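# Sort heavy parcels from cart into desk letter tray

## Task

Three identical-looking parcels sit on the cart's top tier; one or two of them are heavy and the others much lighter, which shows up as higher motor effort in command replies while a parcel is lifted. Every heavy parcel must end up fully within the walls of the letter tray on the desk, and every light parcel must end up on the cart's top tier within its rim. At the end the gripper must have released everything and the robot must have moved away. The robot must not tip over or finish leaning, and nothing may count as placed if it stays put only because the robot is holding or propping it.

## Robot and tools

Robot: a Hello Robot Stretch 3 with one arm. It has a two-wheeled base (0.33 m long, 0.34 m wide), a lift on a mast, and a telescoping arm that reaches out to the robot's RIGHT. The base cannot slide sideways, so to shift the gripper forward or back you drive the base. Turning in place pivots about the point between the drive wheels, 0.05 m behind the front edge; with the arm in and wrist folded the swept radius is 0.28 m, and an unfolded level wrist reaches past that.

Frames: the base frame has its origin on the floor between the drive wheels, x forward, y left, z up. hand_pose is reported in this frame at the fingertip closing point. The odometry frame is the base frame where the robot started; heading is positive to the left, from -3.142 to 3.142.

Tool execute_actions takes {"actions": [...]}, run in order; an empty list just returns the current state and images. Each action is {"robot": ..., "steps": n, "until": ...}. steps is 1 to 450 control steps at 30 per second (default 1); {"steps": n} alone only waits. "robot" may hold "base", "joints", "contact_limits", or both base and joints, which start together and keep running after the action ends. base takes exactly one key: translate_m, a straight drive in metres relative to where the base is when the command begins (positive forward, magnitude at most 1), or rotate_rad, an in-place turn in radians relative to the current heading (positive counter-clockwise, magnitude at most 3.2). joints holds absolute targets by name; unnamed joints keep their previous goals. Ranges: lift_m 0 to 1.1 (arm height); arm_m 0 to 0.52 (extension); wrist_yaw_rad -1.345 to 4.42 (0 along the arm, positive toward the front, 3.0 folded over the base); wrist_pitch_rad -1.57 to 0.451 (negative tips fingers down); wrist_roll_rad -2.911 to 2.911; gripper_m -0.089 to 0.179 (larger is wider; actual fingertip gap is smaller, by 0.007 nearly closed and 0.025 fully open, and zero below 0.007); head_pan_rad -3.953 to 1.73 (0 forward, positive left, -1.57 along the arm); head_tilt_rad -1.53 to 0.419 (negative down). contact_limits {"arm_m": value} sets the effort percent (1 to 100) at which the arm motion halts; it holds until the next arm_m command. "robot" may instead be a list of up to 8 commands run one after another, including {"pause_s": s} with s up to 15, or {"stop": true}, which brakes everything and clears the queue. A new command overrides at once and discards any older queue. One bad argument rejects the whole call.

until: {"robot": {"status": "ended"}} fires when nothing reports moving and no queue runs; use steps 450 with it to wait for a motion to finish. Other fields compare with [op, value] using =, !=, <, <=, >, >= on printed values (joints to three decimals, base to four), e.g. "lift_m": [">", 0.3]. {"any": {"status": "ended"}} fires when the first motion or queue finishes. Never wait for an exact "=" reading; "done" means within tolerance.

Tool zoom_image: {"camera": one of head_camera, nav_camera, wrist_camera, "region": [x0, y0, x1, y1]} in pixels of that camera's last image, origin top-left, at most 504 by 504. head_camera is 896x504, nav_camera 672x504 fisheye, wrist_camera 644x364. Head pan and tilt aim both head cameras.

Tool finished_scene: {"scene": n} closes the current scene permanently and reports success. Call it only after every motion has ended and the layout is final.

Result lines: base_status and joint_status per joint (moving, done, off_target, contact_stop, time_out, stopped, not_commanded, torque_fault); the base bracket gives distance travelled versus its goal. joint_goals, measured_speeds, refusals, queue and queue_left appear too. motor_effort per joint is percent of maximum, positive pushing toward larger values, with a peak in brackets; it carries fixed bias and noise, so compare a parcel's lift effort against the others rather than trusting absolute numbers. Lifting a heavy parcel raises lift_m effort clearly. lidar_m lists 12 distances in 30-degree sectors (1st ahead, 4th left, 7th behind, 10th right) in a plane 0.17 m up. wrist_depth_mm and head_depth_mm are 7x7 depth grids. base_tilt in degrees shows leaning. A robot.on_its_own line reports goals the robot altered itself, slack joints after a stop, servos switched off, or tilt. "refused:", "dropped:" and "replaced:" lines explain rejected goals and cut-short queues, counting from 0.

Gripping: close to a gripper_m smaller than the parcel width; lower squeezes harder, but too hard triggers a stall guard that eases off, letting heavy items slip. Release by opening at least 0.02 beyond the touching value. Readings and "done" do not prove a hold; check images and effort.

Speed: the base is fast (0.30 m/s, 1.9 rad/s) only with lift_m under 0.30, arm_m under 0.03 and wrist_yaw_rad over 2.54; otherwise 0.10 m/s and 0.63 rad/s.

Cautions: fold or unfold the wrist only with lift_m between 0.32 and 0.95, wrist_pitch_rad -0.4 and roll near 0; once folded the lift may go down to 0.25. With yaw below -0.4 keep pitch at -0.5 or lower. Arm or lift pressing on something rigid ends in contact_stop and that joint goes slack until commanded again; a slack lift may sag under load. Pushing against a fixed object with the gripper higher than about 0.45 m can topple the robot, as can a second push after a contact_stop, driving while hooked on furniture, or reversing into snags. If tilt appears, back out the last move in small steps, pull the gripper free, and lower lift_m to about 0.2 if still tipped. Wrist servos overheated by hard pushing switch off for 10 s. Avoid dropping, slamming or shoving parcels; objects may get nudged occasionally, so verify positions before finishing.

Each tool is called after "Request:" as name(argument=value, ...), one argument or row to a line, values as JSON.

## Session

Request:
execute_actions(
  actions=[],
)

Scene clock: 0.00 s.
robot.base_odometry: x=+0.000 y=+0.000 heading=+0.000 (m, m, rad; robot's odometry frame)
robot.turned_by_wheels: +0.000 (rad since the last result)
robot.turned_by_imu: +0.000 (rad since the last result)
robot.base_tilt: forward=+0.7 right=-0.9 (deg)
robot.lidar_m: 1.86 2.08 2.22 2.51 2.13 1.55 1.96 1.64 1.63 1.69 1.36 1.66
robot.head_depth_mm: 1630 1654 1662 1670 1692 1710 1737 / 1762 1778 1805 1813 1831 1842 1859 / 1899 1898 1956 1964 1979 2015 1987 / 2018 2089 2117 2140 2153 2172 2154 / 2168 2278 2312 2351 2383 2387 2267 / 2178 2549 2553 2617 2634 2672 2279 / 2175 2715 2736 2747 2825 2756 2274
robot.base_status: not_commanded
robot.joint_positions: lift_m=+0.401 arm_m=+0.001 wrist_yaw_rad=+2.895 wrist_pitch_rad=-0.376 wrist_roll_rad=-0.007 gripper_m=+0.037 head_pan_rad=-0.008 head_tilt_rad=+0.009
robot.joint_goals: lift_m=+0.401 arm_m=+0.001 wrist_yaw_rad=+2.895 wrist_pitch_rad=-0.376 wrist_roll_rad=-0.007 gripper_m=+0.037 head_pan_rad=-0.008 head_tilt_rad=+0.009
robot.joint_status: lift_m=not_commanded arm_m=not_commanded wrist_yaw_rad=not_commanded wrist_pitch_rad=not_commanded wrist_roll_rad=not_commanded gripper_m=not_commanded head_pan_rad=not_commanded head_tilt_rad=not_commanded
robot.measured_speeds: translate_m=+0.000 rotate_rad=+0.000 lift_m=+0.000 arm_m=+0.000 wrist_yaw_rad=+0.000 wrist_pitch_rad=+0.000 wrist_roll_rad=+0.000 head_pan_rad=+0.000 head_tilt_rad=+0.000
robot: refusals=0 queue=idle queue_left=0
robot.motor_effort: left_wheel=+0 right_wheel=+1 lift_m=+27 arm_m=-1 wrist_yaw_rad=+0 wrist_pitch_rad=+6 wrist_roll_rad=+0 gripper_m=+0 head_pan_rad=+0 head_tilt_rad=+1 (%)
robot.hand_pose: x=+0.0348 y=+0.0762 z=+0.4235 quat_wxyz=(+0.217, +0.703, +0.046, +0.676) (m; robot's base frame)
robot.wrist_depth_mm: - - - - - - - / - - - - - - - / - - - - - - - / 946 - 953 951 958 941 932 / 787 - 816 771 785 774 766 / 657 644 - 653 652 644 648 / 570 567 567 563 564 556 558
pictures: head_camera (sideways: a quarter turn clockwise sets it upright), nav_camera (sideways: a quarter turn counterclockwise sets it upright), wrist_camera
Images, in order (width x height): head_camera 896x504, nav_camera 672x504, wrist_camera 644x364.

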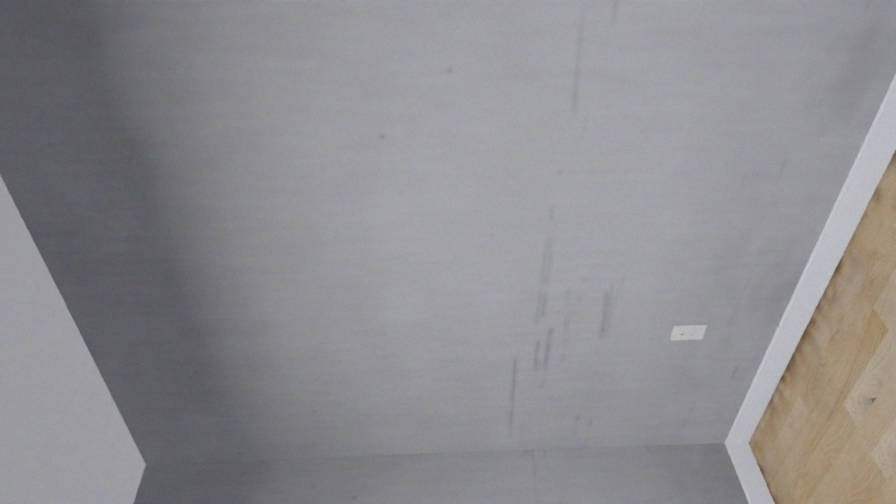

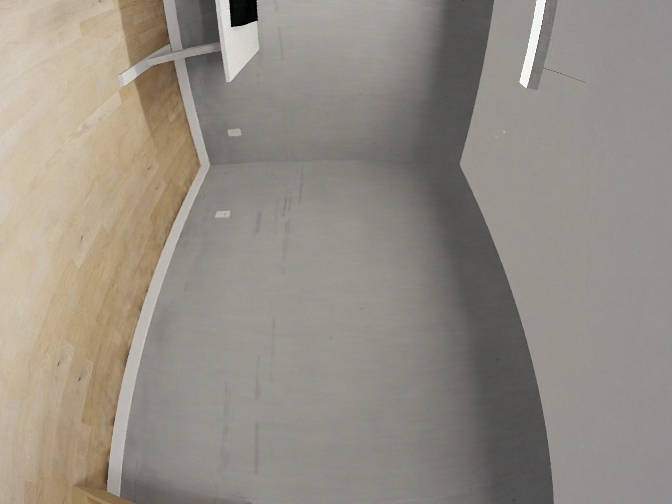

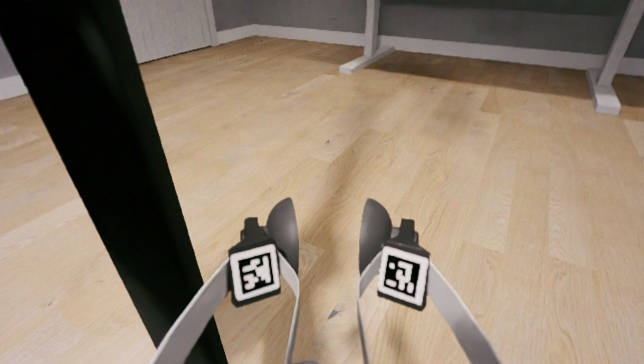

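Request:
execute_actions(
  actions=[
    {"robot": {"joints": {"lift_m": 0.28, "wrist_yaw_rad": 3.0, "head_pan_rad": 1.25, "head_tilt_rad": -0.35}}, "steps": 450, "until": {"robot": {"status": "ended"}}},
  ],
)

Scene clock: 17.07 s.
robot.base_odometry: x=+0.000 y=+0.000 heading=+0.000 (m, m, rad; robot's odometry frame)
robot.turned_by_wheels: +0.000 (rad since the last result)
robot.turned_by_imu: -0.001 (rad since the last result)
robot.base_tilt: forward=+0.6 right=-0.9 (deg)
robot.lidar_m: 1.87 2.08 2.22 2.51 2.13 1.54 1.97 1.64 1.63 1.69 1.36 1.65
robot.head_depth_mm: 2110 2233 2327 2566 2317 1787 1461 / 2182 2325 2424 2634 2331 1795 1458 / 2273 2430 2493 2718 2343 1804 1461 / 2346 2501 2621 2815 2317 1792 1469 / 2476 2613 2784 3007 2388 1813 1465 / 2553 2688 2957 3103 2364 1808 1481 / 2626 2818 3056 3153 2365 1821 1486
robot.base_status: not_commanded
robot.joint_positions: lift_m=+0.281 arm_m=+0.001 wrist_yaw_rad=+2.997 wrist_pitch_rad=-0.376 wrist_roll_rad=-0.007 gripper_m=+0.037 head_pan_rad=+1.243 head_tilt_rad=-0.345
robot.joint_goals: lift_m=+0.280 arm_m=+0.001 wrist_yaw_rad=+3.000 wrist_pitch_rad=-0.376 wrist_roll_rad=-0.007 gripper_m=+0.037 head_pan_rad=+1.250 head_tilt_rad=-0.350
robot.joint_status: lift_m=done arm_m=not_commanded wrist_yaw_rad=done wrist_pitch_rad=not_commanded wrist_roll_rad=not_commanded gripper_m=not_commanded head_pan_rad=done head_tilt_rad=done
robot.measured_speeds: translate_m=+0.000 rotate_rad=+0.000 lift_m=+0.000 arm_m=+0.000 wrist_yaw_rad=+0.000 wrist_pitch_rad=+0.000 wrist_roll_rad=+0.000 head_pan_rad=+0.000 head_tilt_rad=+0.000
robot: refusals=0 queue=done queue_left=0
robot.motor_effort: left_wheel=+0(1) right_wheel=+1(1) lift_m=+14(27) arm_m=-1(2) wrist_yaw_rad=+4(7) wrist_pitch_rad=+6(6) wrist_roll_rad=+0(0) gripper_m=+0(0) head_pan_rad=+3(30) head_tilt_rad=-2(20) (%)
robot.hand_pose: x=+0.0118 y=+0.0807 z=+0.3028 quat_wxyz=(+0.182, +0.700, +0.082, +0.686) (m; robot's base frame)
robot.wrist_depth_mm: - - - - - - - / - - - - - - - / - - - - 978 958 964 / 753 753 748 746 731 751 744 / 611 605 - 605 617 598 601 / 513 508 - 529 502 504 505 / 455 - - - 439 432 436
pictures: head_camera (sideways: a quarter turn clockwise sets it upright), nav_camera (sideways: a quarter turn counterclockwise sets it upright), wrist_camera
Images, in order (width x height): head_camera 896x504, nav_camera 672x504, wrist_camera 644x364.

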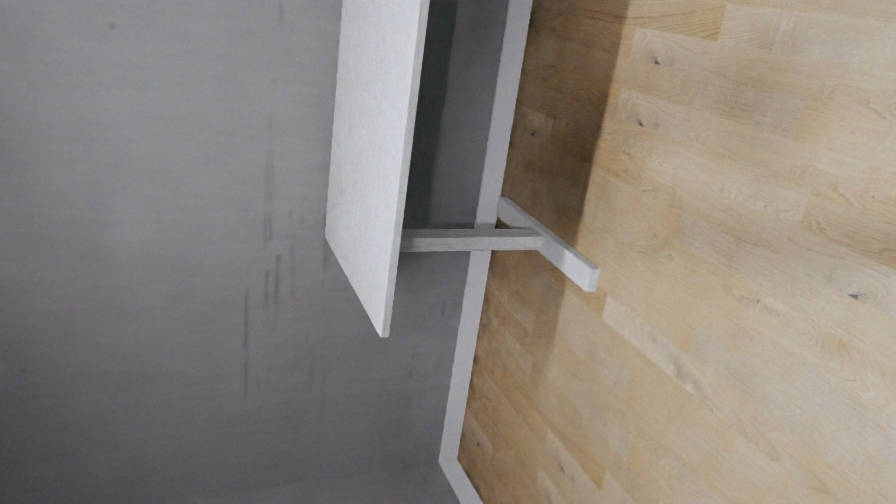

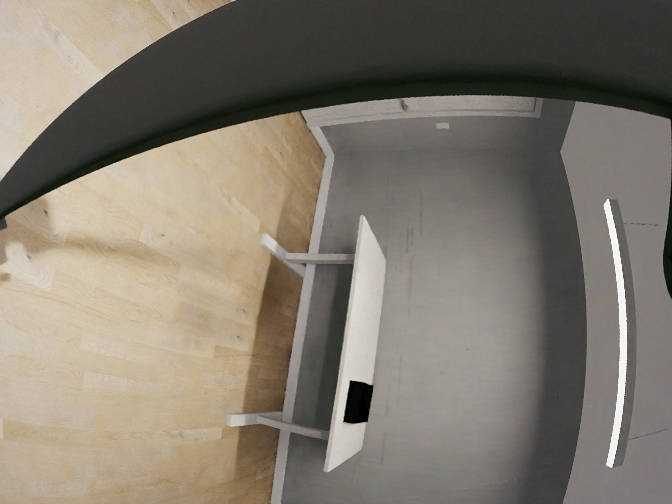

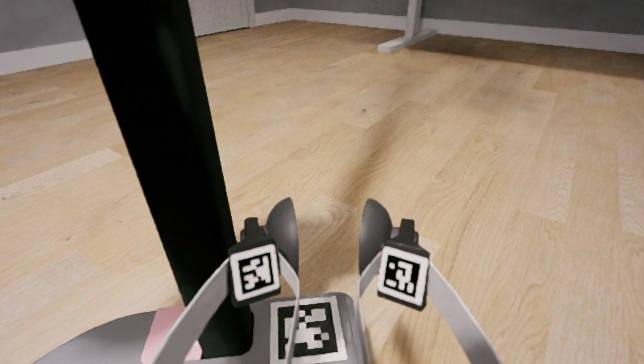

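Request:
zoom_image(
  camera="nav_camera",
  region=[200, 200, 450, 500],
)

Region (200, 200, 450, 500) of nav_camera's 672x504 image, scaled by 1.680, with more detail than that image has.

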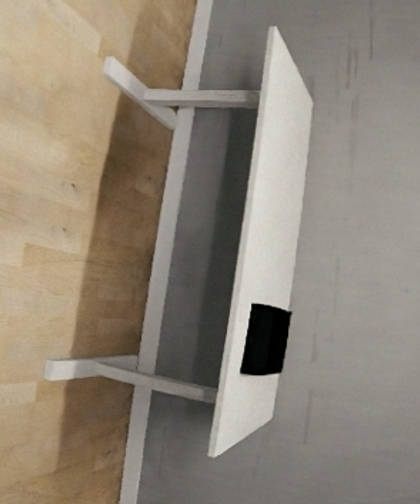

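Request:
execute_actions(
  actions=[
    {"robot": {"base": {"rotate_rad": 2.6}, "joints": {"head_pan_rad": 0.0, "head_tilt_rad": -0.45}}, "steps": 450, "until": {"robot": {"status": "ended"}}},
  ],
)

Scene clock: 109.40 s.
robot.base_odometry: x=+0.000 y=+0.000 heading=+2.600 (m, m, rad; robot's odometry frame)
robot.turned_by_wheels: +2.600 (rad since the last result)
robot.turned_by_imu: +2.604 (rad since the last result)
robot.base_tilt: forward=+0.6 right=-0.9 (deg)
robot.lidar_m: 1.55 1.98 1.63 1.63 1.69 1.36 1.66 1.85 2.08 2.22 2.54 2.13
robot.head_depth_mm: 1759 1894 2052 2236 2039 1623 1354 / 1793 1912 2116 2295 2019 1632 1363 / 1821 1952 2084 2309 2026 1628 1357 / 1838 1991 1894 2040 1914 1637 1353 / 1877 2037 1927 2056 1959 1631 1359 / 1911 2048 2210 2417 2053 1645 1354 / 1939 2115 2304 2490 2048 1644 1355
robot.base_status: done (rotate_rad +2.5998 of +2.6000)
robot.joint_positions: lift_m=+0.281 arm_m=+0.001 wrist_yaw_rad=+2.997 wrist_pitch_rad=-0.376 wrist_roll_rad=-0.007 gripper_m=+0.037 head_pan_rad=+0.007 head_tilt_rad=-0.445
robot.joint_goals: lift_m=+0.280 arm_m=+0.001 wrist_yaw_rad=+3.000 wrist_pitch_rad=-0.376 wrist_roll_rad=-0.007 gripper_m=+0.037 head_pan_rad=+0.000 head_tilt_rad=-0.450
robot.joint_status: lift_m=done arm_m=not_commanded wrist_yaw_rad=done wrist_pitch_rad=not_commanded wrist_roll_rad=not_commanded gripper_m=not_commanded head_pan_rad=done head_tilt_rad=done
robot.measured_speeds: translate_m=+0.000 rotate_rad=+0.000 lift_m=+0.000 arm_m=+0.000 wrist_yaw_rad=+0.000 wrist_pitch_rad=+0.000 wrist_roll_rad=+0.000 head_pan_rad=+0.000 head_tilt_rad=+0.000
robot: refusals=0 queue=done queue_left=0
robot.motor_effort: left_wheel=-3(9) right_wheel=+5(14) lift_m=+14(14) arm_m=-2(2) wrist_yaw_rad=+4(4) wrist_pitch_rad=+6(6) wrist_roll_rad=+1(0) gripper_m=+0(0) head_pan_rad=-2(26) head_tilt_rad=-3(11) (%)
robot.hand_pose: x=+0.0118 y=+0.0807 z=+0.3028 quat_wxyz=(+0.182, +0.700, +0.082, +0.686) (m; robot's base frame)
robot.wrist_depth_mm: - - - - - - - / - - - - - - - / - - - - 981 962 958 / 746 753 744 749 743 738 732 / 611 599 - 606 614 607 601 / 507 514 - 522 503 507 504 / 457 - - - 440 434 435
pictures: head_camera (sideways: a quarter turn clockwise sets it upright), nav_camera (sideways: a quarter turn counterclockwise sets it upright), wrist_camera
Images, in order (width x height): head_camera 896x504, nav_camera 672x504, wrist_camera 644x364.

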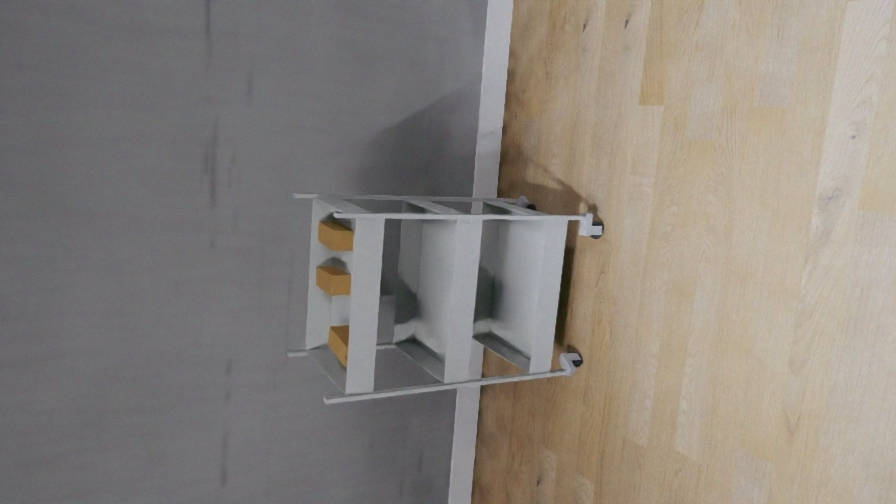

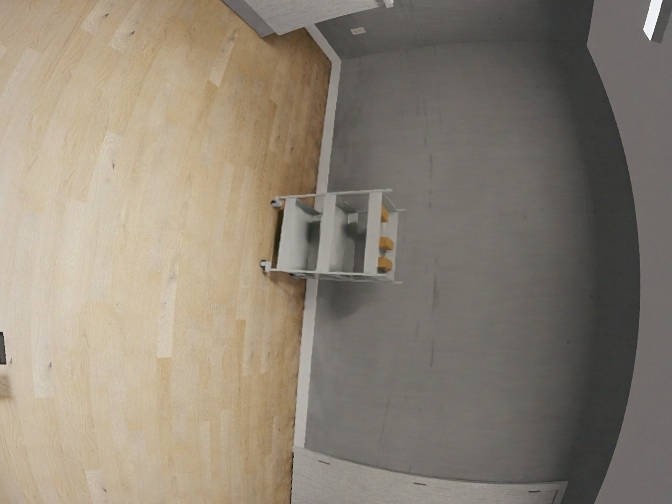

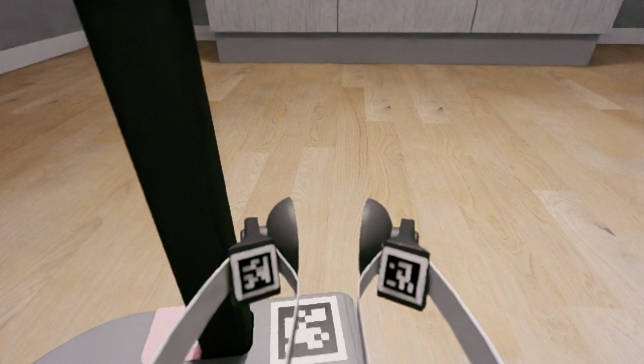

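Request:
zoom_image(
  camera="head_camera",
  region=[270, 170, 620, 420],
)

Request:
zoom_image(
  camera="head_camera",
  region=[280, 185, 400, 410],
)

Region (270, 170, 620, 420) of head_camera's 896x504 image, scaled by 1.440, with more detail than that image has; it fills the top 360 rows of this view, and the rest is white.

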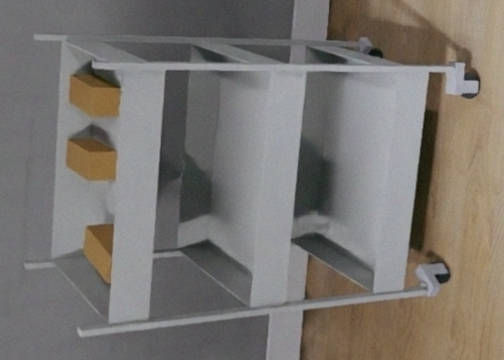

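Region (280, 185, 400, 410) of head_camera's 896x504 image, scaled by 2.240, with more detail than that image has; it fills the left 269 columns of this view, and the rest is white.

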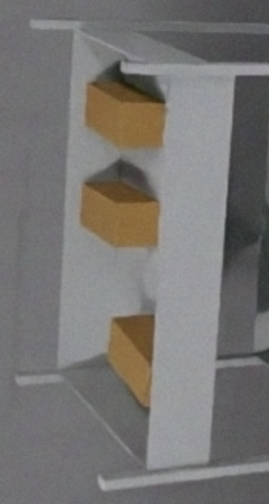

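Request:
zoom_image(
  camera="head_camera",
  region=[300, 200, 370, 310],
)

Request:
zoom_image(
  camera="head_camera",
  region=[300, 300, 370, 410],
)

Region (300, 200, 370, 310) of head_camera's 896x504 image, scaled by 4.582, with more detail than that image has; it fills the left 321 columns of this view, and the rest is white.

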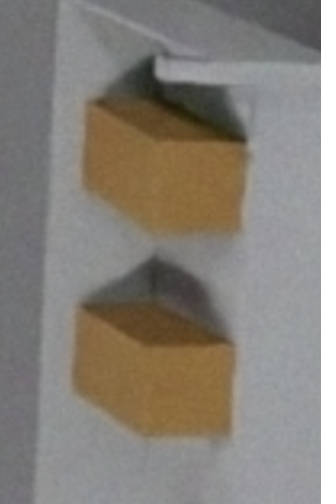

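Region (300, 300, 370, 410) of head_camera's 896x504 image, scaled by 4.582, with more detail than that image has; it fills the left 321 columns of this view, and the rest is white.

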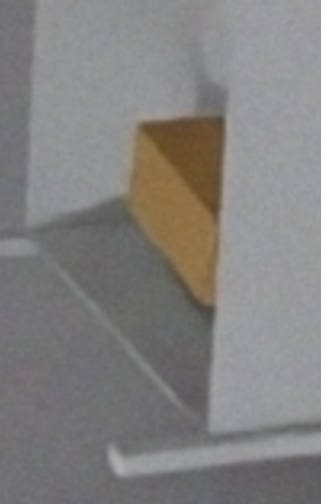

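Request:
execute_actions(
  actions=[
    {"robot": {"base": {"rotate_rad": 0.262}}, "steps": 450, "until": {"robot": {"status": "ended"}}},
    {"robot": {"base": {"translate_m": 1.0}}, "steps": 450, "until": {"robot": {"translate_m": [">", 0.7]}}},
    {"robot": {"base": {"translate_m": 0.575}}, "steps": 450, "until": {"robot": {"translate_m": [">", 0.33]}}},
    {"robot": {"joints": {"lift_m": 0.9, "head_pan_rad": -1.57, "head_tilt_rad": -0.8}}, "steps": 450, "until": {"robot": {"lift_m": [">", 0.42]}}},
    {"robot": {"joints": {"wrist_pitch_rad": -1.45}}, "steps": 450, "until": {"robot": {"wrist_pitch_rad": ["<", -1.15]}}},
    {"robot": {"joints": {"wrist_yaw_rad": -0.08}}, "steps": 450, "until": {"robot": {"base_status": ["!=", "moving"]}}},
    {"robot": {"base": {"rotate_rad": 1.094}, "joints": {"arm_m": 0.06}}, "steps": 450, "until": {"robot": {"base_status": ["!=", "moving"], "lift_m": [">", 0.87]}}},
    {"robot": {"joints": {"arm_m": 0.27}}, "steps": 450, "until": {"robot": {"status": "ended"}}},
  ],
)

Scene clock: 242.83 s.
robot.base_odometry: x=-1.234 y=+0.355 heading=-2.328 (m, m, rad; robot's odometry frame)
robot.turned_by_wheels: +1.356 (rad since the last result)
robot.turned_by_imu: +1.360 (rad since the last result)
robot.base_tilt: forward=+0.8 right=-0.9 (deg)
robot.lidar_m: 1.07 1.10 1.49 2.51 2.90 3.06 2.66 1.40 0.41 0.39 1.00 1.36
robot.head_depth_mm: 868 - - 809 743 943 1142 / 855 - 886 805 745 946 1162 / 849 - - 812 746 945 1153 / 861 968 1077 763 732 946 1142 / 856 977 1116 894 745 1231 1154 / 854 973 1138 1363 1489 1293 1159 / 849 978 1132 1360 1469 1292 1155
robot.base_status: done (rotate_rad +1.0938 of +1.0940)
robot.joint_positions: lift_m=+0.899 arm_m=+0.270 wrist_yaw_rad=-0.079 wrist_pitch_rad=-1.447 wrist_roll_rad=-0.007 gripper_m=+0.037 head_pan_rad=-1.563 head_tilt_rad=-0.790
robot.joint_goals: lift_m=+0.900 arm_m=+0.270 wrist_yaw_rad=-0.080 wrist_pitch_rad=-1.450 wrist_roll_rad=-0.007 gripper_m=+0.037 head_pan_rad=-1.570 head_tilt_rad=-0.800
robot.joint_status: lift_m=done arm_m=done wrist_yaw_rad=done wrist_pitch_rad=done wrist_roll_rad=not_commanded gripper_m=not_commanded head_pan_rad=done head_tilt_rad=done
robot.measured_speeds: translate_m=+0.000 rotate_rad=+0.000 lift_m=+0.000 arm_m=+0.000 wrist_yaw_rad=+0.000 wrist_pitch_rad=+0.000 wrist_roll_rad=+0.000 head_pan_rad=+0.000 head_tilt_rad=+0.000
robot: refusals=0 queue=done queue_left=0
robot.motor_effort: left_wheel=-4(11) right_wheel=+5(11) lift_m=+38(41) arm_m=+1(0) wrist_yaw_rad=-2(5) wrist_pitch_rad=-2(5) wrist_roll_rad=+0(0) gripper_m=+0(1) head_pan_rad=-2(24) head_tilt_rad=-3(22) (%)
robot.hand_pose: x=-0.0222 y=-0.4225 z=+0.7809 quat_wxyz=(+0.513, +0.449, -0.546, -0.487) (m; robot's base frame)
robot.wrist_depth_mm: 904 894 268 221 266 265 264 / 919 910 273 223 272 269 268 / 929 922 275 226 274 272 271 / 917 942 279 277 276 276 274 / 934 944 260 282 276 259 272 / 959 966 595 946 - 912 938 / - 971 949 952 - 944 941
pictures: head_camera (sideways: a quarter turn clockwise sets it upright), nav_camera (sideways: a quarter turn counterclockwise sets it upright), wrist_camera
Images, in order (width x height): head_camera 896x504, nav_camera 672x504, wrist_camera 644x364.

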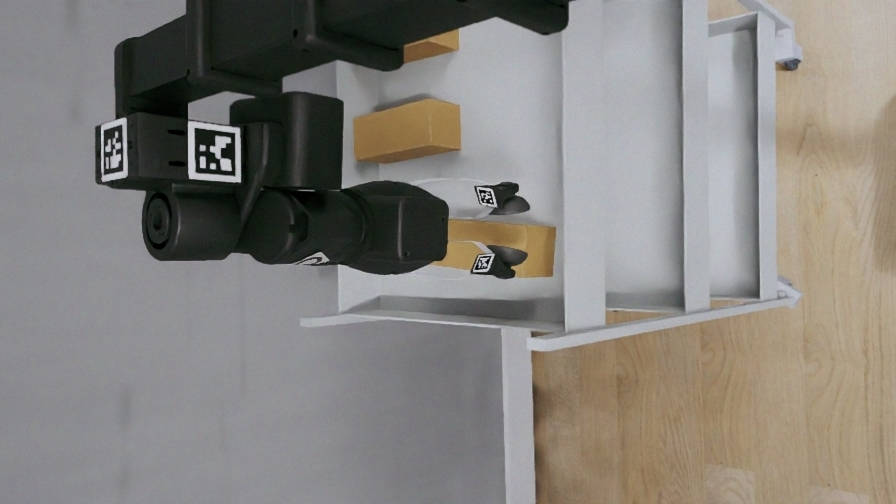

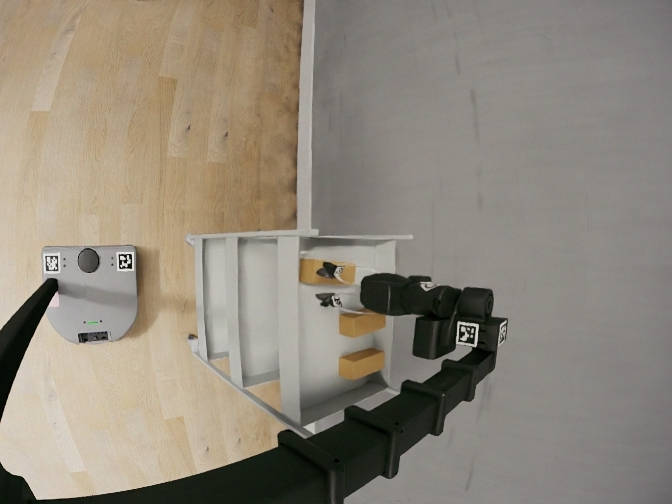

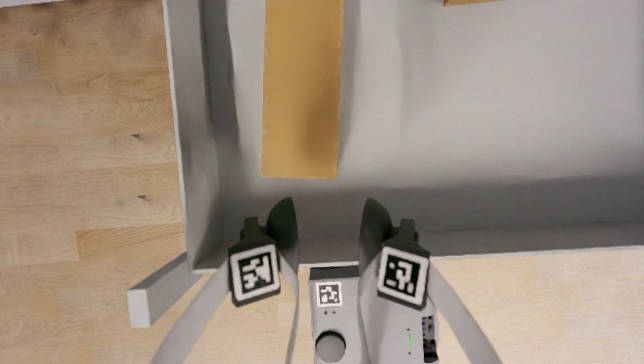

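Request:
execute_actions(
  actions=[
    {"robot": {"base": {"translate_m": 0.012}, "joints": {"arm_m": 0.367, "wrist_yaw_rad": -0.11, "gripper_m": 0.082}}, "steps": 450, "until": {"robot": {"arm_m": [">", 0.31]}}},
    {"robot": {"joints": {"lift_m": 0.885}}, "steps": 450, "until": {"robot": {"status": "ended"}}},
  ],
)

Scene clock: 277.37 s.
robot.base_odometry: x=-1.242 y=+0.346 heading=-2.328 (m, m, rad; robot's odometry frame)
robot.turned_by_wheels: +0.000 (rad since the last result)
robot.turned_by_imu: -0.001 (rad since the last result)
robot.base_tilt: forward=+0.7 right=-0.8 (deg)
robot.lidar_m: 1.06 1.09 1.47 2.51 2.90 3.06 2.68 1.40 0.41 0.39 1.00 1.36
robot.head_depth_mm: 868 961 - 814 743 944 1133 / 839 - 1077 800 744 939 1158 / 834 - 912 813 739 943 1154 / 852 978 908 796 730 945 1154 / 856 981 1095 1296 1405 1250 1162 / 852 979 1142 1361 1472 1288 1160 / 852 976 1133 1363 1481 1296 1162
robot.base_status: done (translate_m +0.0120 of +0.0120)
robot.joint_positions: lift_m=+0.886 arm_m=+0.367 wrist_yaw_rad=-0.108 wrist_pitch_rad=-1.447 wrist_roll_rad=-0.007 gripper_m=+0.082 head_pan_rad=-1.563 head_tilt_rad=-0.790
robot.joint_goals: lift_m=+0.885 arm_m=+0.367 wrist_yaw_rad=-0.110 wrist_pitch_rad=-1.450 wrist_roll_rad=-0.007 gripper_m=+0.082 head_pan_rad=-1.570 head_tilt_rad=-0.800
robot.joint_status: lift_m=done arm_m=done wrist_yaw_rad=done wrist_pitch_rad=done wrist_roll_rad=not_commanded gripper_m=done head_pan_rad=done head_tilt_rad=done
robot.measured_speeds: translate_m=+0.000 rotate_rad=+0.000 lift_m=+0.000 arm_m=+0.000 wrist_yaw_rad=+0.000 wrist_pitch_rad=+0.000 wrist_roll_rad=+0.000 head_pan_rad=+0.000 head_tilt_rad=+0.000
robot: refusals=0 queue=done queue_left=0
robot.motor_effort: left_wheel=-4(5) right_wheel=+5(10) lift_m=+14(36) arm_m=+1(0) wrist_yaw_rad=-2(4) wrist_pitch_rad=-2(2) wrist_roll_rad=+0(0) gripper_m=-1(92) head_pan_rad=-2(2) head_tilt_rad=-5(5) (%)
robot.hand_pose: x=-0.0225 y=-0.5194 z=+0.7670 quat_wxyz=(+0.506, +0.440, -0.552, -0.495) (m; robot's base frame)
robot.wrist_depth_mm: 814 821 257 255 254 204 246 / 899 884 260 259 257 207 247 / 918 903 262 212 261 259 257 / 923 927 264 214 264 261 260 / 940 926 270 218 268 266 264 / 941 949 274 220 271 268 267 / 973 966 276 275 274 269 266
pictures: head_camera (sideways: a quarter turn clockwise sets it upright), nav_camera (sideways: a quarter turn counterclockwise sets it upright), wrist_camera
Images, in order (width x height): head_camera 896x504, nav_camera 672x504, wrist_camera 644x364.

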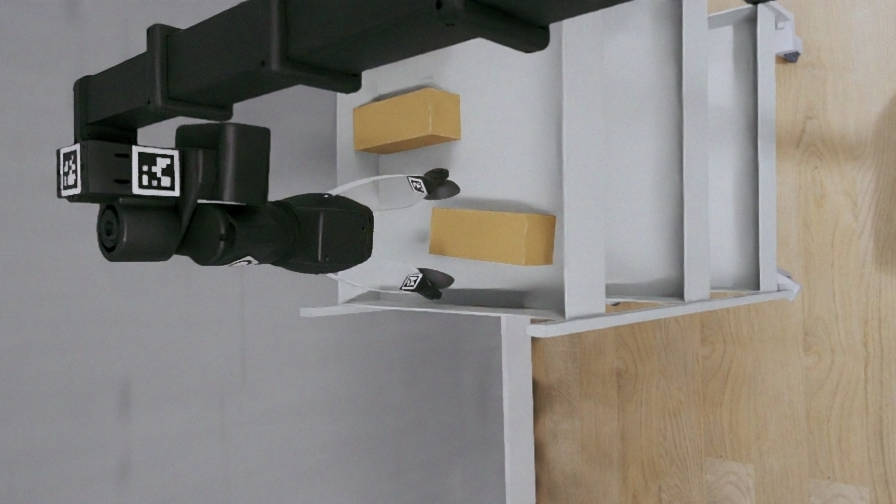

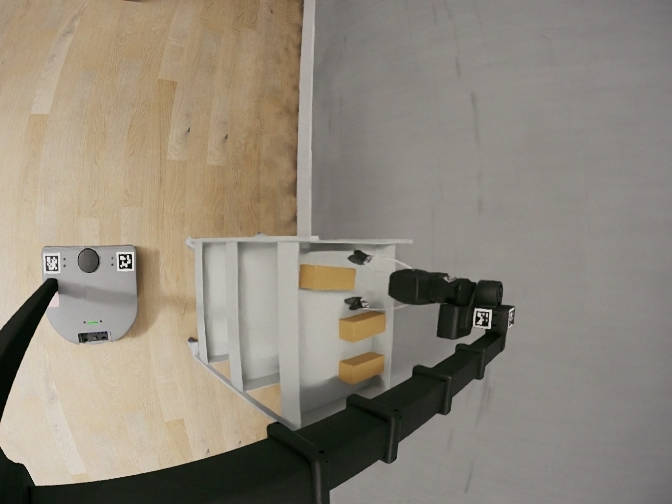

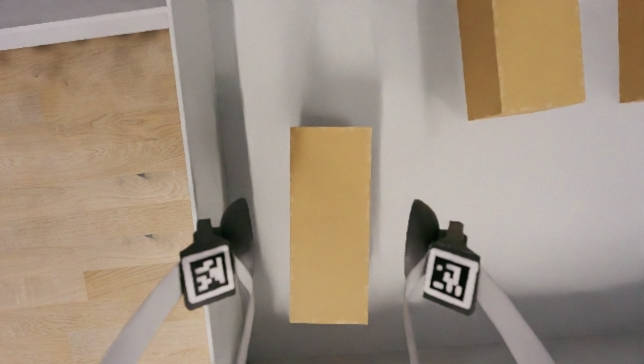

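Request:
zoom_image(
  camera="wrist_camera",
  region=[150, 60, 400, 364],
)

Region (150, 60, 400, 364) of wrist_camera's 644x364 image, scaled by 1.658; it fills the left 414 columns of this view, and the rest is white.

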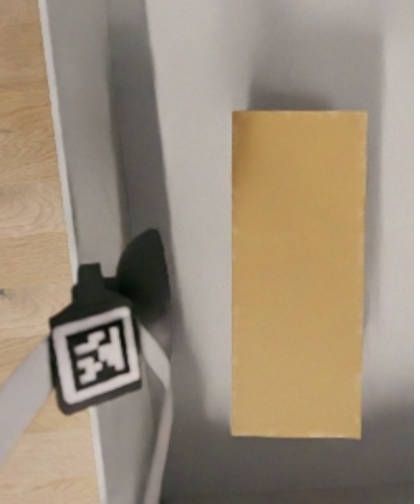

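Request:
execute_actions(
  actions=[
    {"robot": {"joints": {"lift_m": 0.818}}, "steps": 450, "until": {"robot": {"lift_m": ["<", 0.821]}}},
    {"robot": [{"joints": {"gripper_m": 0.0}}, {"joints": {"lift_m": 0.842}}], "steps": 450, "until": {"robot": {"status": "ended"}}},
  ],
)

Scene clock: 301.03 s.
robot.base_odometry: x=-1.242 y=+0.346 heading=-2.328 (m, m, rad; robot's odometry frame)
robot.turned_by_wheels: +0.000 (rad since the last result)
robot.turned_by_imu: -0.001 (rad since the last result)
robot.base_tilt: forward=+0.7 right=-0.7 (deg)
robot.lidar_m: 1.06 1.09 1.47 2.51 2.91 3.06 2.68 1.40 0.41 0.39 1.01 1.36
robot.head_depth_mm: 867 989 1110 - - 993 1134 / 862 929 864 800 744 943 1154 / 863 - 885 834 745 941 1154 / 856 955 1098 744 731 946 1149 / 858 981 1096 1300 1394 1256 1161 / 856 975 1137 1373 1479 1298 1164 / 857 971 1134 1369 1478 1301 1157
robot.base_status: done (translate_m +0.0120 of +0.0120)
robot.joint_positions: lift_m=+0.841 arm_m=+0.367 wrist_yaw_rad=-0.108 wrist_pitch_rad=-1.447 wrist_roll_rad=-0.007 gripper_m=+0.001 head_pan_rad=-1.563 head_tilt_rad=-0.790
robot.joint_goals: lift_m=+0.842 arm_m=+0.367 wrist_yaw_rad=-0.110 wrist_pitch_rad=-1.450 wrist_roll_rad=-0.007 gripper_m=+0.000 head_pan_rad=-1.570 head_tilt_rad=-0.800
robot.joint_status: lift_m=done arm_m=done wrist_yaw_rad=done wrist_pitch_rad=done wrist_roll_rad=not_commanded gripper_m=done head_pan_rad=done head_tilt_rad=done
robot.measured_speeds: translate_m=+0.000 rotate_rad=+0.000 lift_m=+0.000 arm_m=+0.000 wrist_yaw_rad=+0.000 wrist_pitch_rad=+0.000 wrist_roll_rad=+0.000 head_pan_rad=+0.000 head_tilt_rad=+0.000
robot: refusals=0 queue=done queue_left=0
robot.motor_effort: left_wheel=-3(3) right_wheel=+5(5) lift_m=+39(40) arm_m=+1(0) wrist_yaw_rad=-3(2) wrist_pitch_rad=-1(2) wrist_roll_rad=+0(0) gripper_m=-23(99) head_pan_rad=-2(2) head_tilt_rad=-4(2) (%)
robot.hand_pose: x=-0.0225 y=-0.5194 z=+0.7229 quat_wxyz=(+0.506, +0.441, -0.552, -0.495) (m; robot's base frame)
robot.wrist_depth_mm: 804 198 215 214 212 191 160 / 865 193 217 216 215 199 164 / 861 860 219 142 217 217 215 / 893 865 221 143 220 219 216 / 885 891 209 145 221 221 219 / 922 880 228 147 186 225 223 / 928 899 230 149 229 227 226
pictures: head_camera (sideways: a quarter turn clockwise sets it upright), nav_camera (sideways: a quarter turn counterclockwise sets it upright), wrist_camera
Images, in order (width x height): head_camera 896x504, nav_camera 672x504, wrist_camera 644x364.

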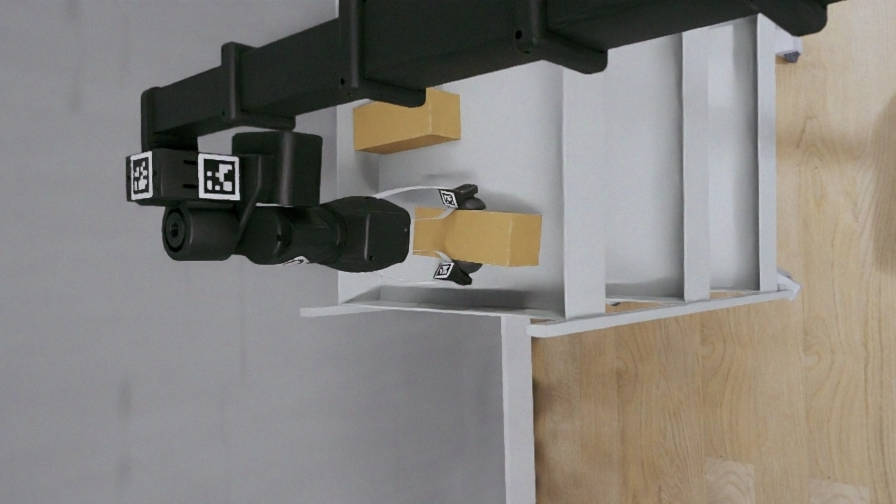

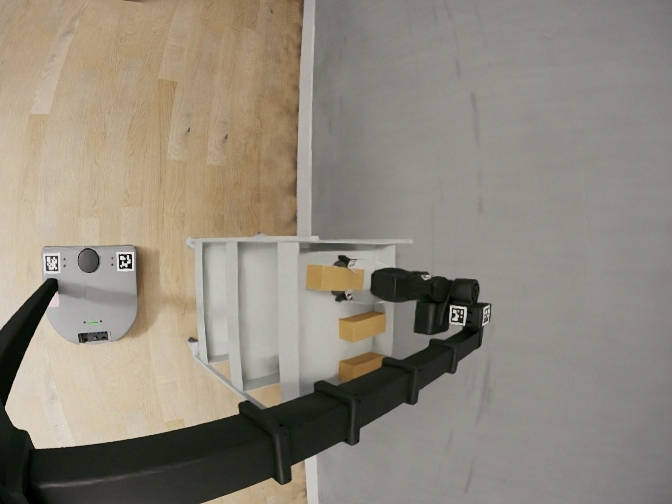

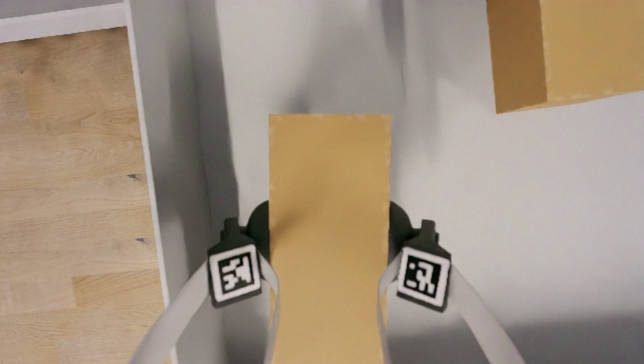

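Request:
execute_actions(
  actions=[],
)

Request:
execute_actions(
  actions=[],
)

Request:
execute_actions(
  actions=[],
)

Scene clock: 306.47 s.
robot.base_odometry: x=-1.242 y=+0.346 heading=-2.328 (m, m, rad; robot's odometry frame)
robot.turned_by_wheels: +0.000 (rad since the last result)
robot.turned_by_imu: +0.000 (rad since the last result)
robot.base_tilt: forward=+0.7 right=-0.8 (deg)
robot.lidar_m: 1.06 1.09 1.47 2.51 2.89 3.06 2.67 1.40 0.41 0.39 1.00 1.36
robot.head_depth_mm: 870 995 1112 - - 993 1140 / 870 934 865 798 743 943 1156 / 859 - 889 835 748 944 1147 / 857 952 1087 745 729 947 1152 / 860 979 1102 1302 1399 1246 1152 / 856 970 1138 1358 1475 1291 1149 / 852 973 1140 1370 1476 1301 1161
robot.base_status: done (translate_m +0.0120 of +0.0120)
robot.joint_positions: lift_m=+0.841 arm_m=+0.367 wrist_yaw_rad=-0.108 wrist_pitch_rad=-1.447 wrist_roll_rad=-0.007 gripper_m=+0.001 head_pan_rad=-1.563 head_tilt_rad=-0.790
robot.joint_goals: lift_m=+0.842 arm_m=+0.367 wrist_yaw_rad=-0.110 wrist_pitch_rad=-1.450 wrist_roll_rad=-0.007 gripper_m=+0.000 head_pan_rad=-1.570 head_tilt_rad=-0.800
robot.joint_status: lift_m=done arm_m=done wrist_yaw_rad=done wrist_pitch_rad=done wrist_roll_rad=not_commanded gripper_m=done head_pan_rad=done head_tilt_rad=done
robot.measured_speeds: translate_m=+0.000 rotate_rad=+0.000 lift_m=+0.000 arm_m=+0.000 wrist_yaw_rad=+0.000 wrist_pitch_rad=+0.000 wrist_roll_rad=+0.000 head_pan_rad=+0.000 head_tilt_rad=+0.000
robot: refusals=0 queue=done queue_left=0
robot.motor_effort: left_wheel=-4(4) right_wheel=+5(5) lift_m=+39(39) arm_m=+1(0) wrist_yaw_rad=-3(3) wrist_pitch_rad=-2(1) wrist_roll_rad=+0(0) gripper_m=-22(22) head_pan_rad=-2(2) head_tilt_rad=-4(5) (%)
robot.hand_pose: x=-0.0225 y=-0.5194 z=+0.7229 quat_wxyz=(+0.506, +0.441, -0.552, -0.495) (m; robot's base frame)
robot.wrist_depth_mm: 802 197 216 212 212 192 161 / 860 192 217 217 215 199 163 / 862 871 219 142 217 216 214 / 889 864 221 143 220 220 217 / 875 890 209 145 222 221 221 / 909 900 228 147 187 225 223 / 920 920 230 149 229 227 227
pictures: head_camera (sideways: a quarter turn clockwise sets it upright), nav_camera (sideways: a quarter turn counterclockwise sets it upright), wrist_camera
Images, in order (width x height): head_camera 896x504, nav_camera 672x504, wrist_camera 644x364.

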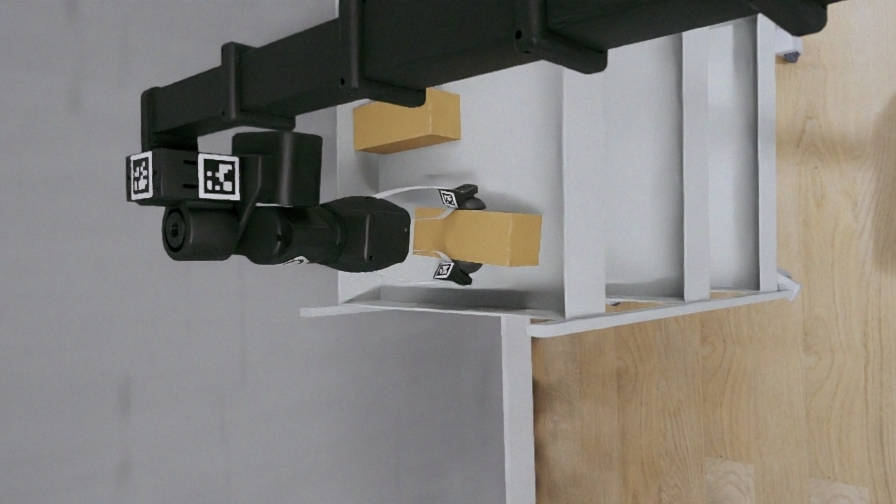

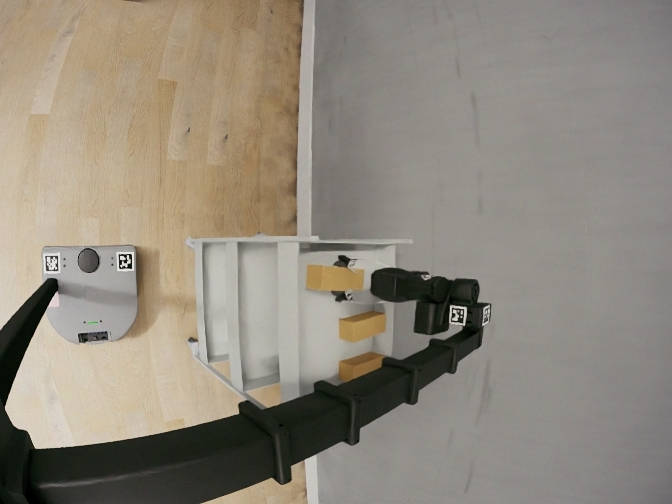

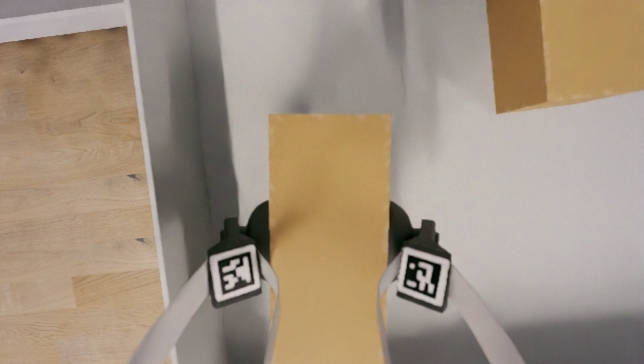

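Scene clock: 306.47 s.
robot.base_odometry: x=-1.242 y=+0.346 heading=-2.328 (m, m, rad; robot's odometry frame)
robot.turned_by_wheels: +0.000 (rad since the last result)
robot.turned_by_imu: +0.000 (rad since the last result)
robot.base_tilt: forward=+0.7 right=-0.8 (deg)
robot.lidar_m: 1.06 1.09 1.47 2.51 2.89 3.06 2.67 1.40 0.41 0.39 1.00 1.36
robot.head_depth_mm: 870 995 1112 - - 993 1140 / 870 934 865 798 743 943 1156 / 859 - 889 835 748 944 1147 / 857 952 1087 745 729 947 1152 / 860 979 1102 1302 1399 1246 1152 / 856 970 1138 1358 1475 1291 1149 / 852 973 1140 1370 1476 1301 1161
robot.base_status: done (translate_m +0.0120 of +0.0120)
robot.joint_positions: lift_m=+0.841 arm_m=+0.367 wrist_yaw_rad=-0.108 wrist_pitch_rad=-1.447 wrist_roll_rad=-0.007 gripper_m=+0.001 head_pan_rad=-1.563 head_tilt_rad=-0.790
robot.joint_goals: lift_m=+0.842 arm_m=+0.367 wrist_yaw_rad=-0.110 wrist_pitch_rad=-1.450 wrist_roll_rad=-0.007 gripper_m=+0.000 head_pan_rad=-1.570 head_tilt_rad=-0.800
robot.joint_status: lift_m=done arm_m=done wrist_yaw_rad=done wrist_pitch_rad=done wrist_roll_rad=not_commanded gripper_m=done head_pan_rad=done head_tilt_rad=done
robot.measured_speeds: translate_m=+0.000 rotate_rad=+0.000 lift_m=+0.000 arm_m=+0.000 wrist_yaw_rad=+0.000 wrist_pitch_rad=+0.000 wrist_roll_rad=+0.000 head_pan_rad=+0.000 head_tilt_rad=+0.000
robot: refusals=0 queue=done queue_left=0
robot.motor_effort: left_wheel=-4(4) right_wheel=+5(5) lift_m=+39(39) arm_m=+1(0) wrist_yaw_rad=-3(3) wrist_pitch_rad=-2(1) wrist_roll_rad=+0(0) gripper_m=-22(22) head_pan_rad=-2(2) head_tilt_rad=-4(5) (%)
robot.hand_pose: x=-0.0225 y=-0.5194 z=+0.7229 quat_wxyz=(+0.506, +0.441, -0.552, -0.495) (m; robot's base frame)
robot.wrist_depth_mm: 802 197 216 212 212 192 161 / 860 192 217 217 215 199 163 / 862 871 219 142 217 216 214 / 889 864 221 143 220 220 217 / 875 890 209 145 222 221 221 / 909 900 228 147 187 225 223 / 920 920 230 149 229 227 227
pictures: head_camera (sideways: a quarter turn clockwise sets it upright), nav_camera (sideways: a quarter turn counterclockwise sets it upright), wrist_camera
Images, in order (width x height): head_camera 896x504, nav_camera 672x504, wrist_camera 644x364.

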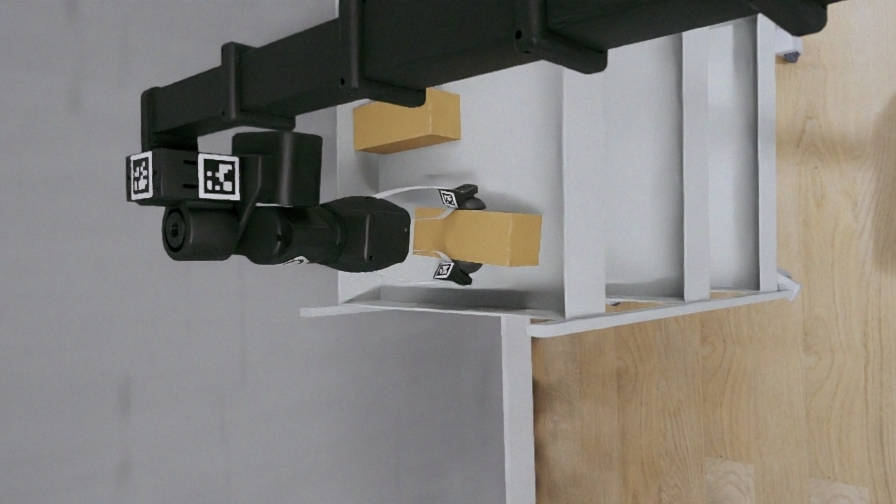

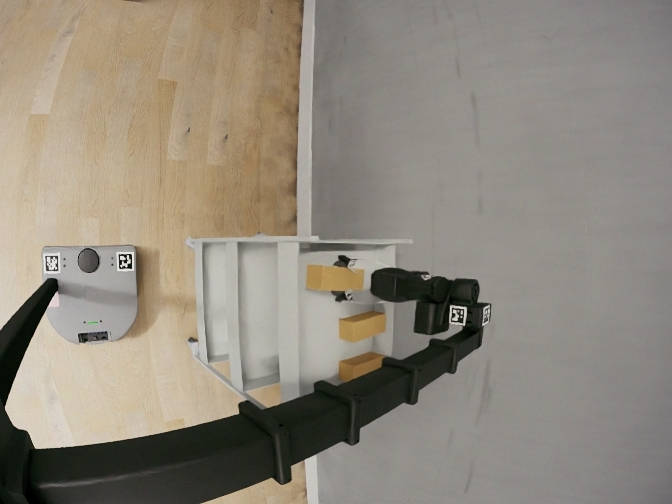

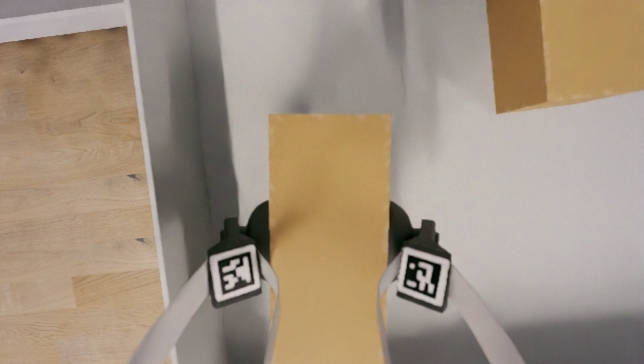

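Scene clock: 306.47 s.
robot.base_odometry: x=-1.242 y=+0.346 heading=-2.328 (m, m, rad; robot's odometry frame)
robot.turned_by_wheels: +0.000 (rad since the last result)
robot.turned_by_imu: +0.000 (rad since the last result)
robot.base_tilt: forward=+0.7 right=-0.8 (deg)
robot.lidar_m: 1.06 1.09 1.47 2.51 2.89 3.06 2.67 1.40 0.41 0.39 1.00 1.36
robot.head_depth_mm: 870 995 1112 - - 993 1140 / 870 934 865 798 743 943 1156 / 859 - 889 835 748 944 1147 / 857 952 1087 745 729 947 1152 / 860 979 1102 1302 1399 1246 1152 / 856 970 1138 1358 1475 1291 1149 / 852 973 1140 1370 1476 1301 1161
robot.base_status: done (translate_m +0.0120 of +0.0120)
robot.joint_positions: lift_m=+0.841 arm_m=+0.367 wrist_yaw_rad=-0.108 wrist_pitch_rad=-1.447 wrist_roll_rad=-0.007 gripper_m=+0.001 head_pan_rad=-1.563 head_tilt_rad=-0.790
robot.joint_goals: lift_m=+0.842 arm_m=+0.367 wrist_yaw_rad=-0.110 wrist_pitch_rad=-1.450 wrist_roll_rad=-0.007 gripper_m=+0.000 head_pan_rad=-1.570 head_tilt_rad=-0.800
robot.joint_status: lift_m=done arm_m=done wrist_yaw_rad=done wrist_pitch_rad=done wrist_roll_rad=not_commanded gripper_m=done head_pan_rad=done head_tilt_rad=done
robot.measured_speeds: translate_m=+0.000 rotate_rad=+0.000 lift_m=+0.000 arm_m=+0.000 wrist_yaw_rad=+0.000 wrist_pitch_rad=+0.000 wrist_roll_rad=+0.000 head_pan_rad=+0.000 head_tilt_rad=+0.000
robot: refusals=0 queue=done queue_left=0
robot.motor_effort: left_wheel=-4(4) right_wheel=+5(5) lift_m=+39(39) arm_m=+1(0) wrist_yaw_rad=-3(3) wrist_pitch_rad=-2(1) wrist_roll_rad=+0(0) gripper_m=-22(22) head_pan_rad=-2(2) head_tilt_rad=-4(5) (%)
robot.hand_pose: x=-0.0225 y=-0.5194 z=+0.7229 quat_wxyz=(+0.506, +0.441, -0.552, -0.495) (m; robot's base frame)
robot.wrist_depth_mm: 802 197 216 212 212 192 161 / 860 192 217 217 215 199 163 / 862 871 219 142 217 216 214 / 889 864 221 143 220 220 217 / 875 890 209 145 222 221 221 / 909 900 228 147 187 225 223 / 920 920 230 149 229 227 227
pictures: head_camera (sideways: a quarter turn clockwise sets it upright), nav_camera (sideways: a quarter turn counterclockwise sets it upright), wrist_camera
Images, in order (width x height): head_camera 896x504, nav_camera 672x504, wrist_camera 644x364.

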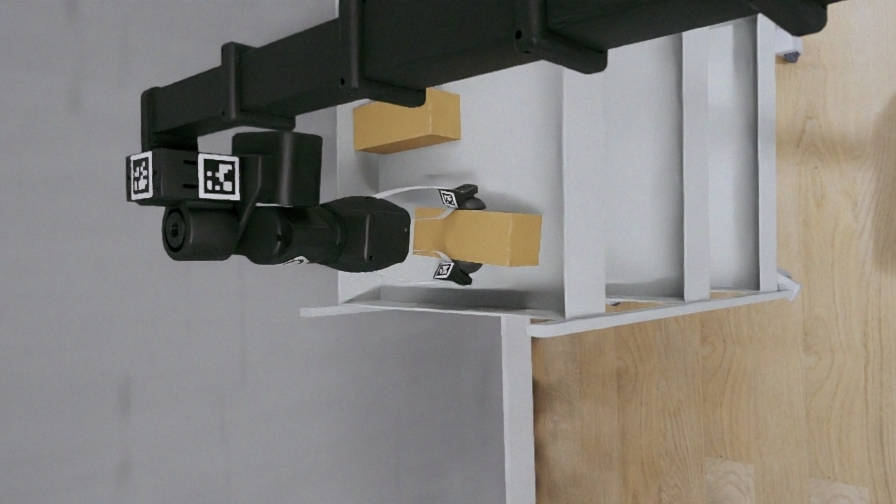

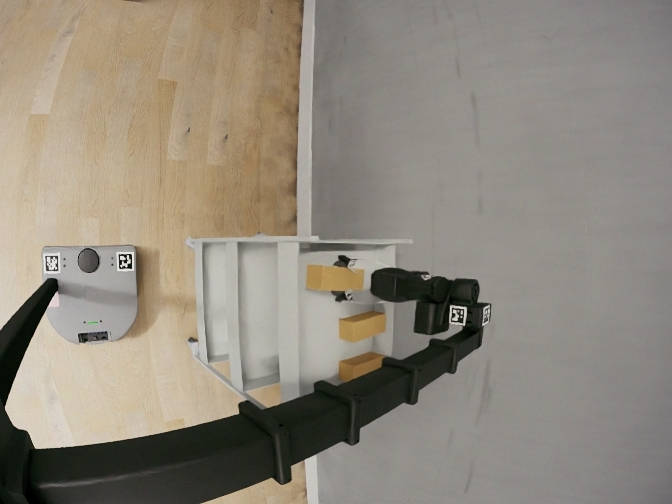

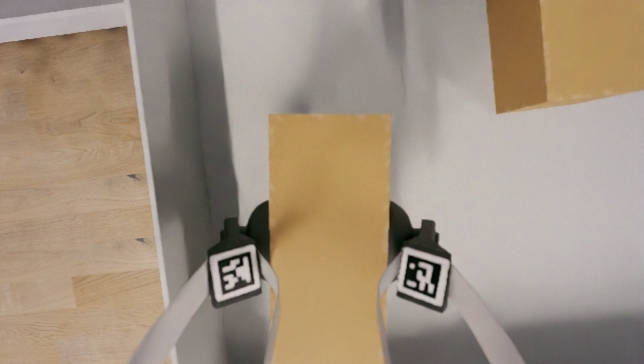

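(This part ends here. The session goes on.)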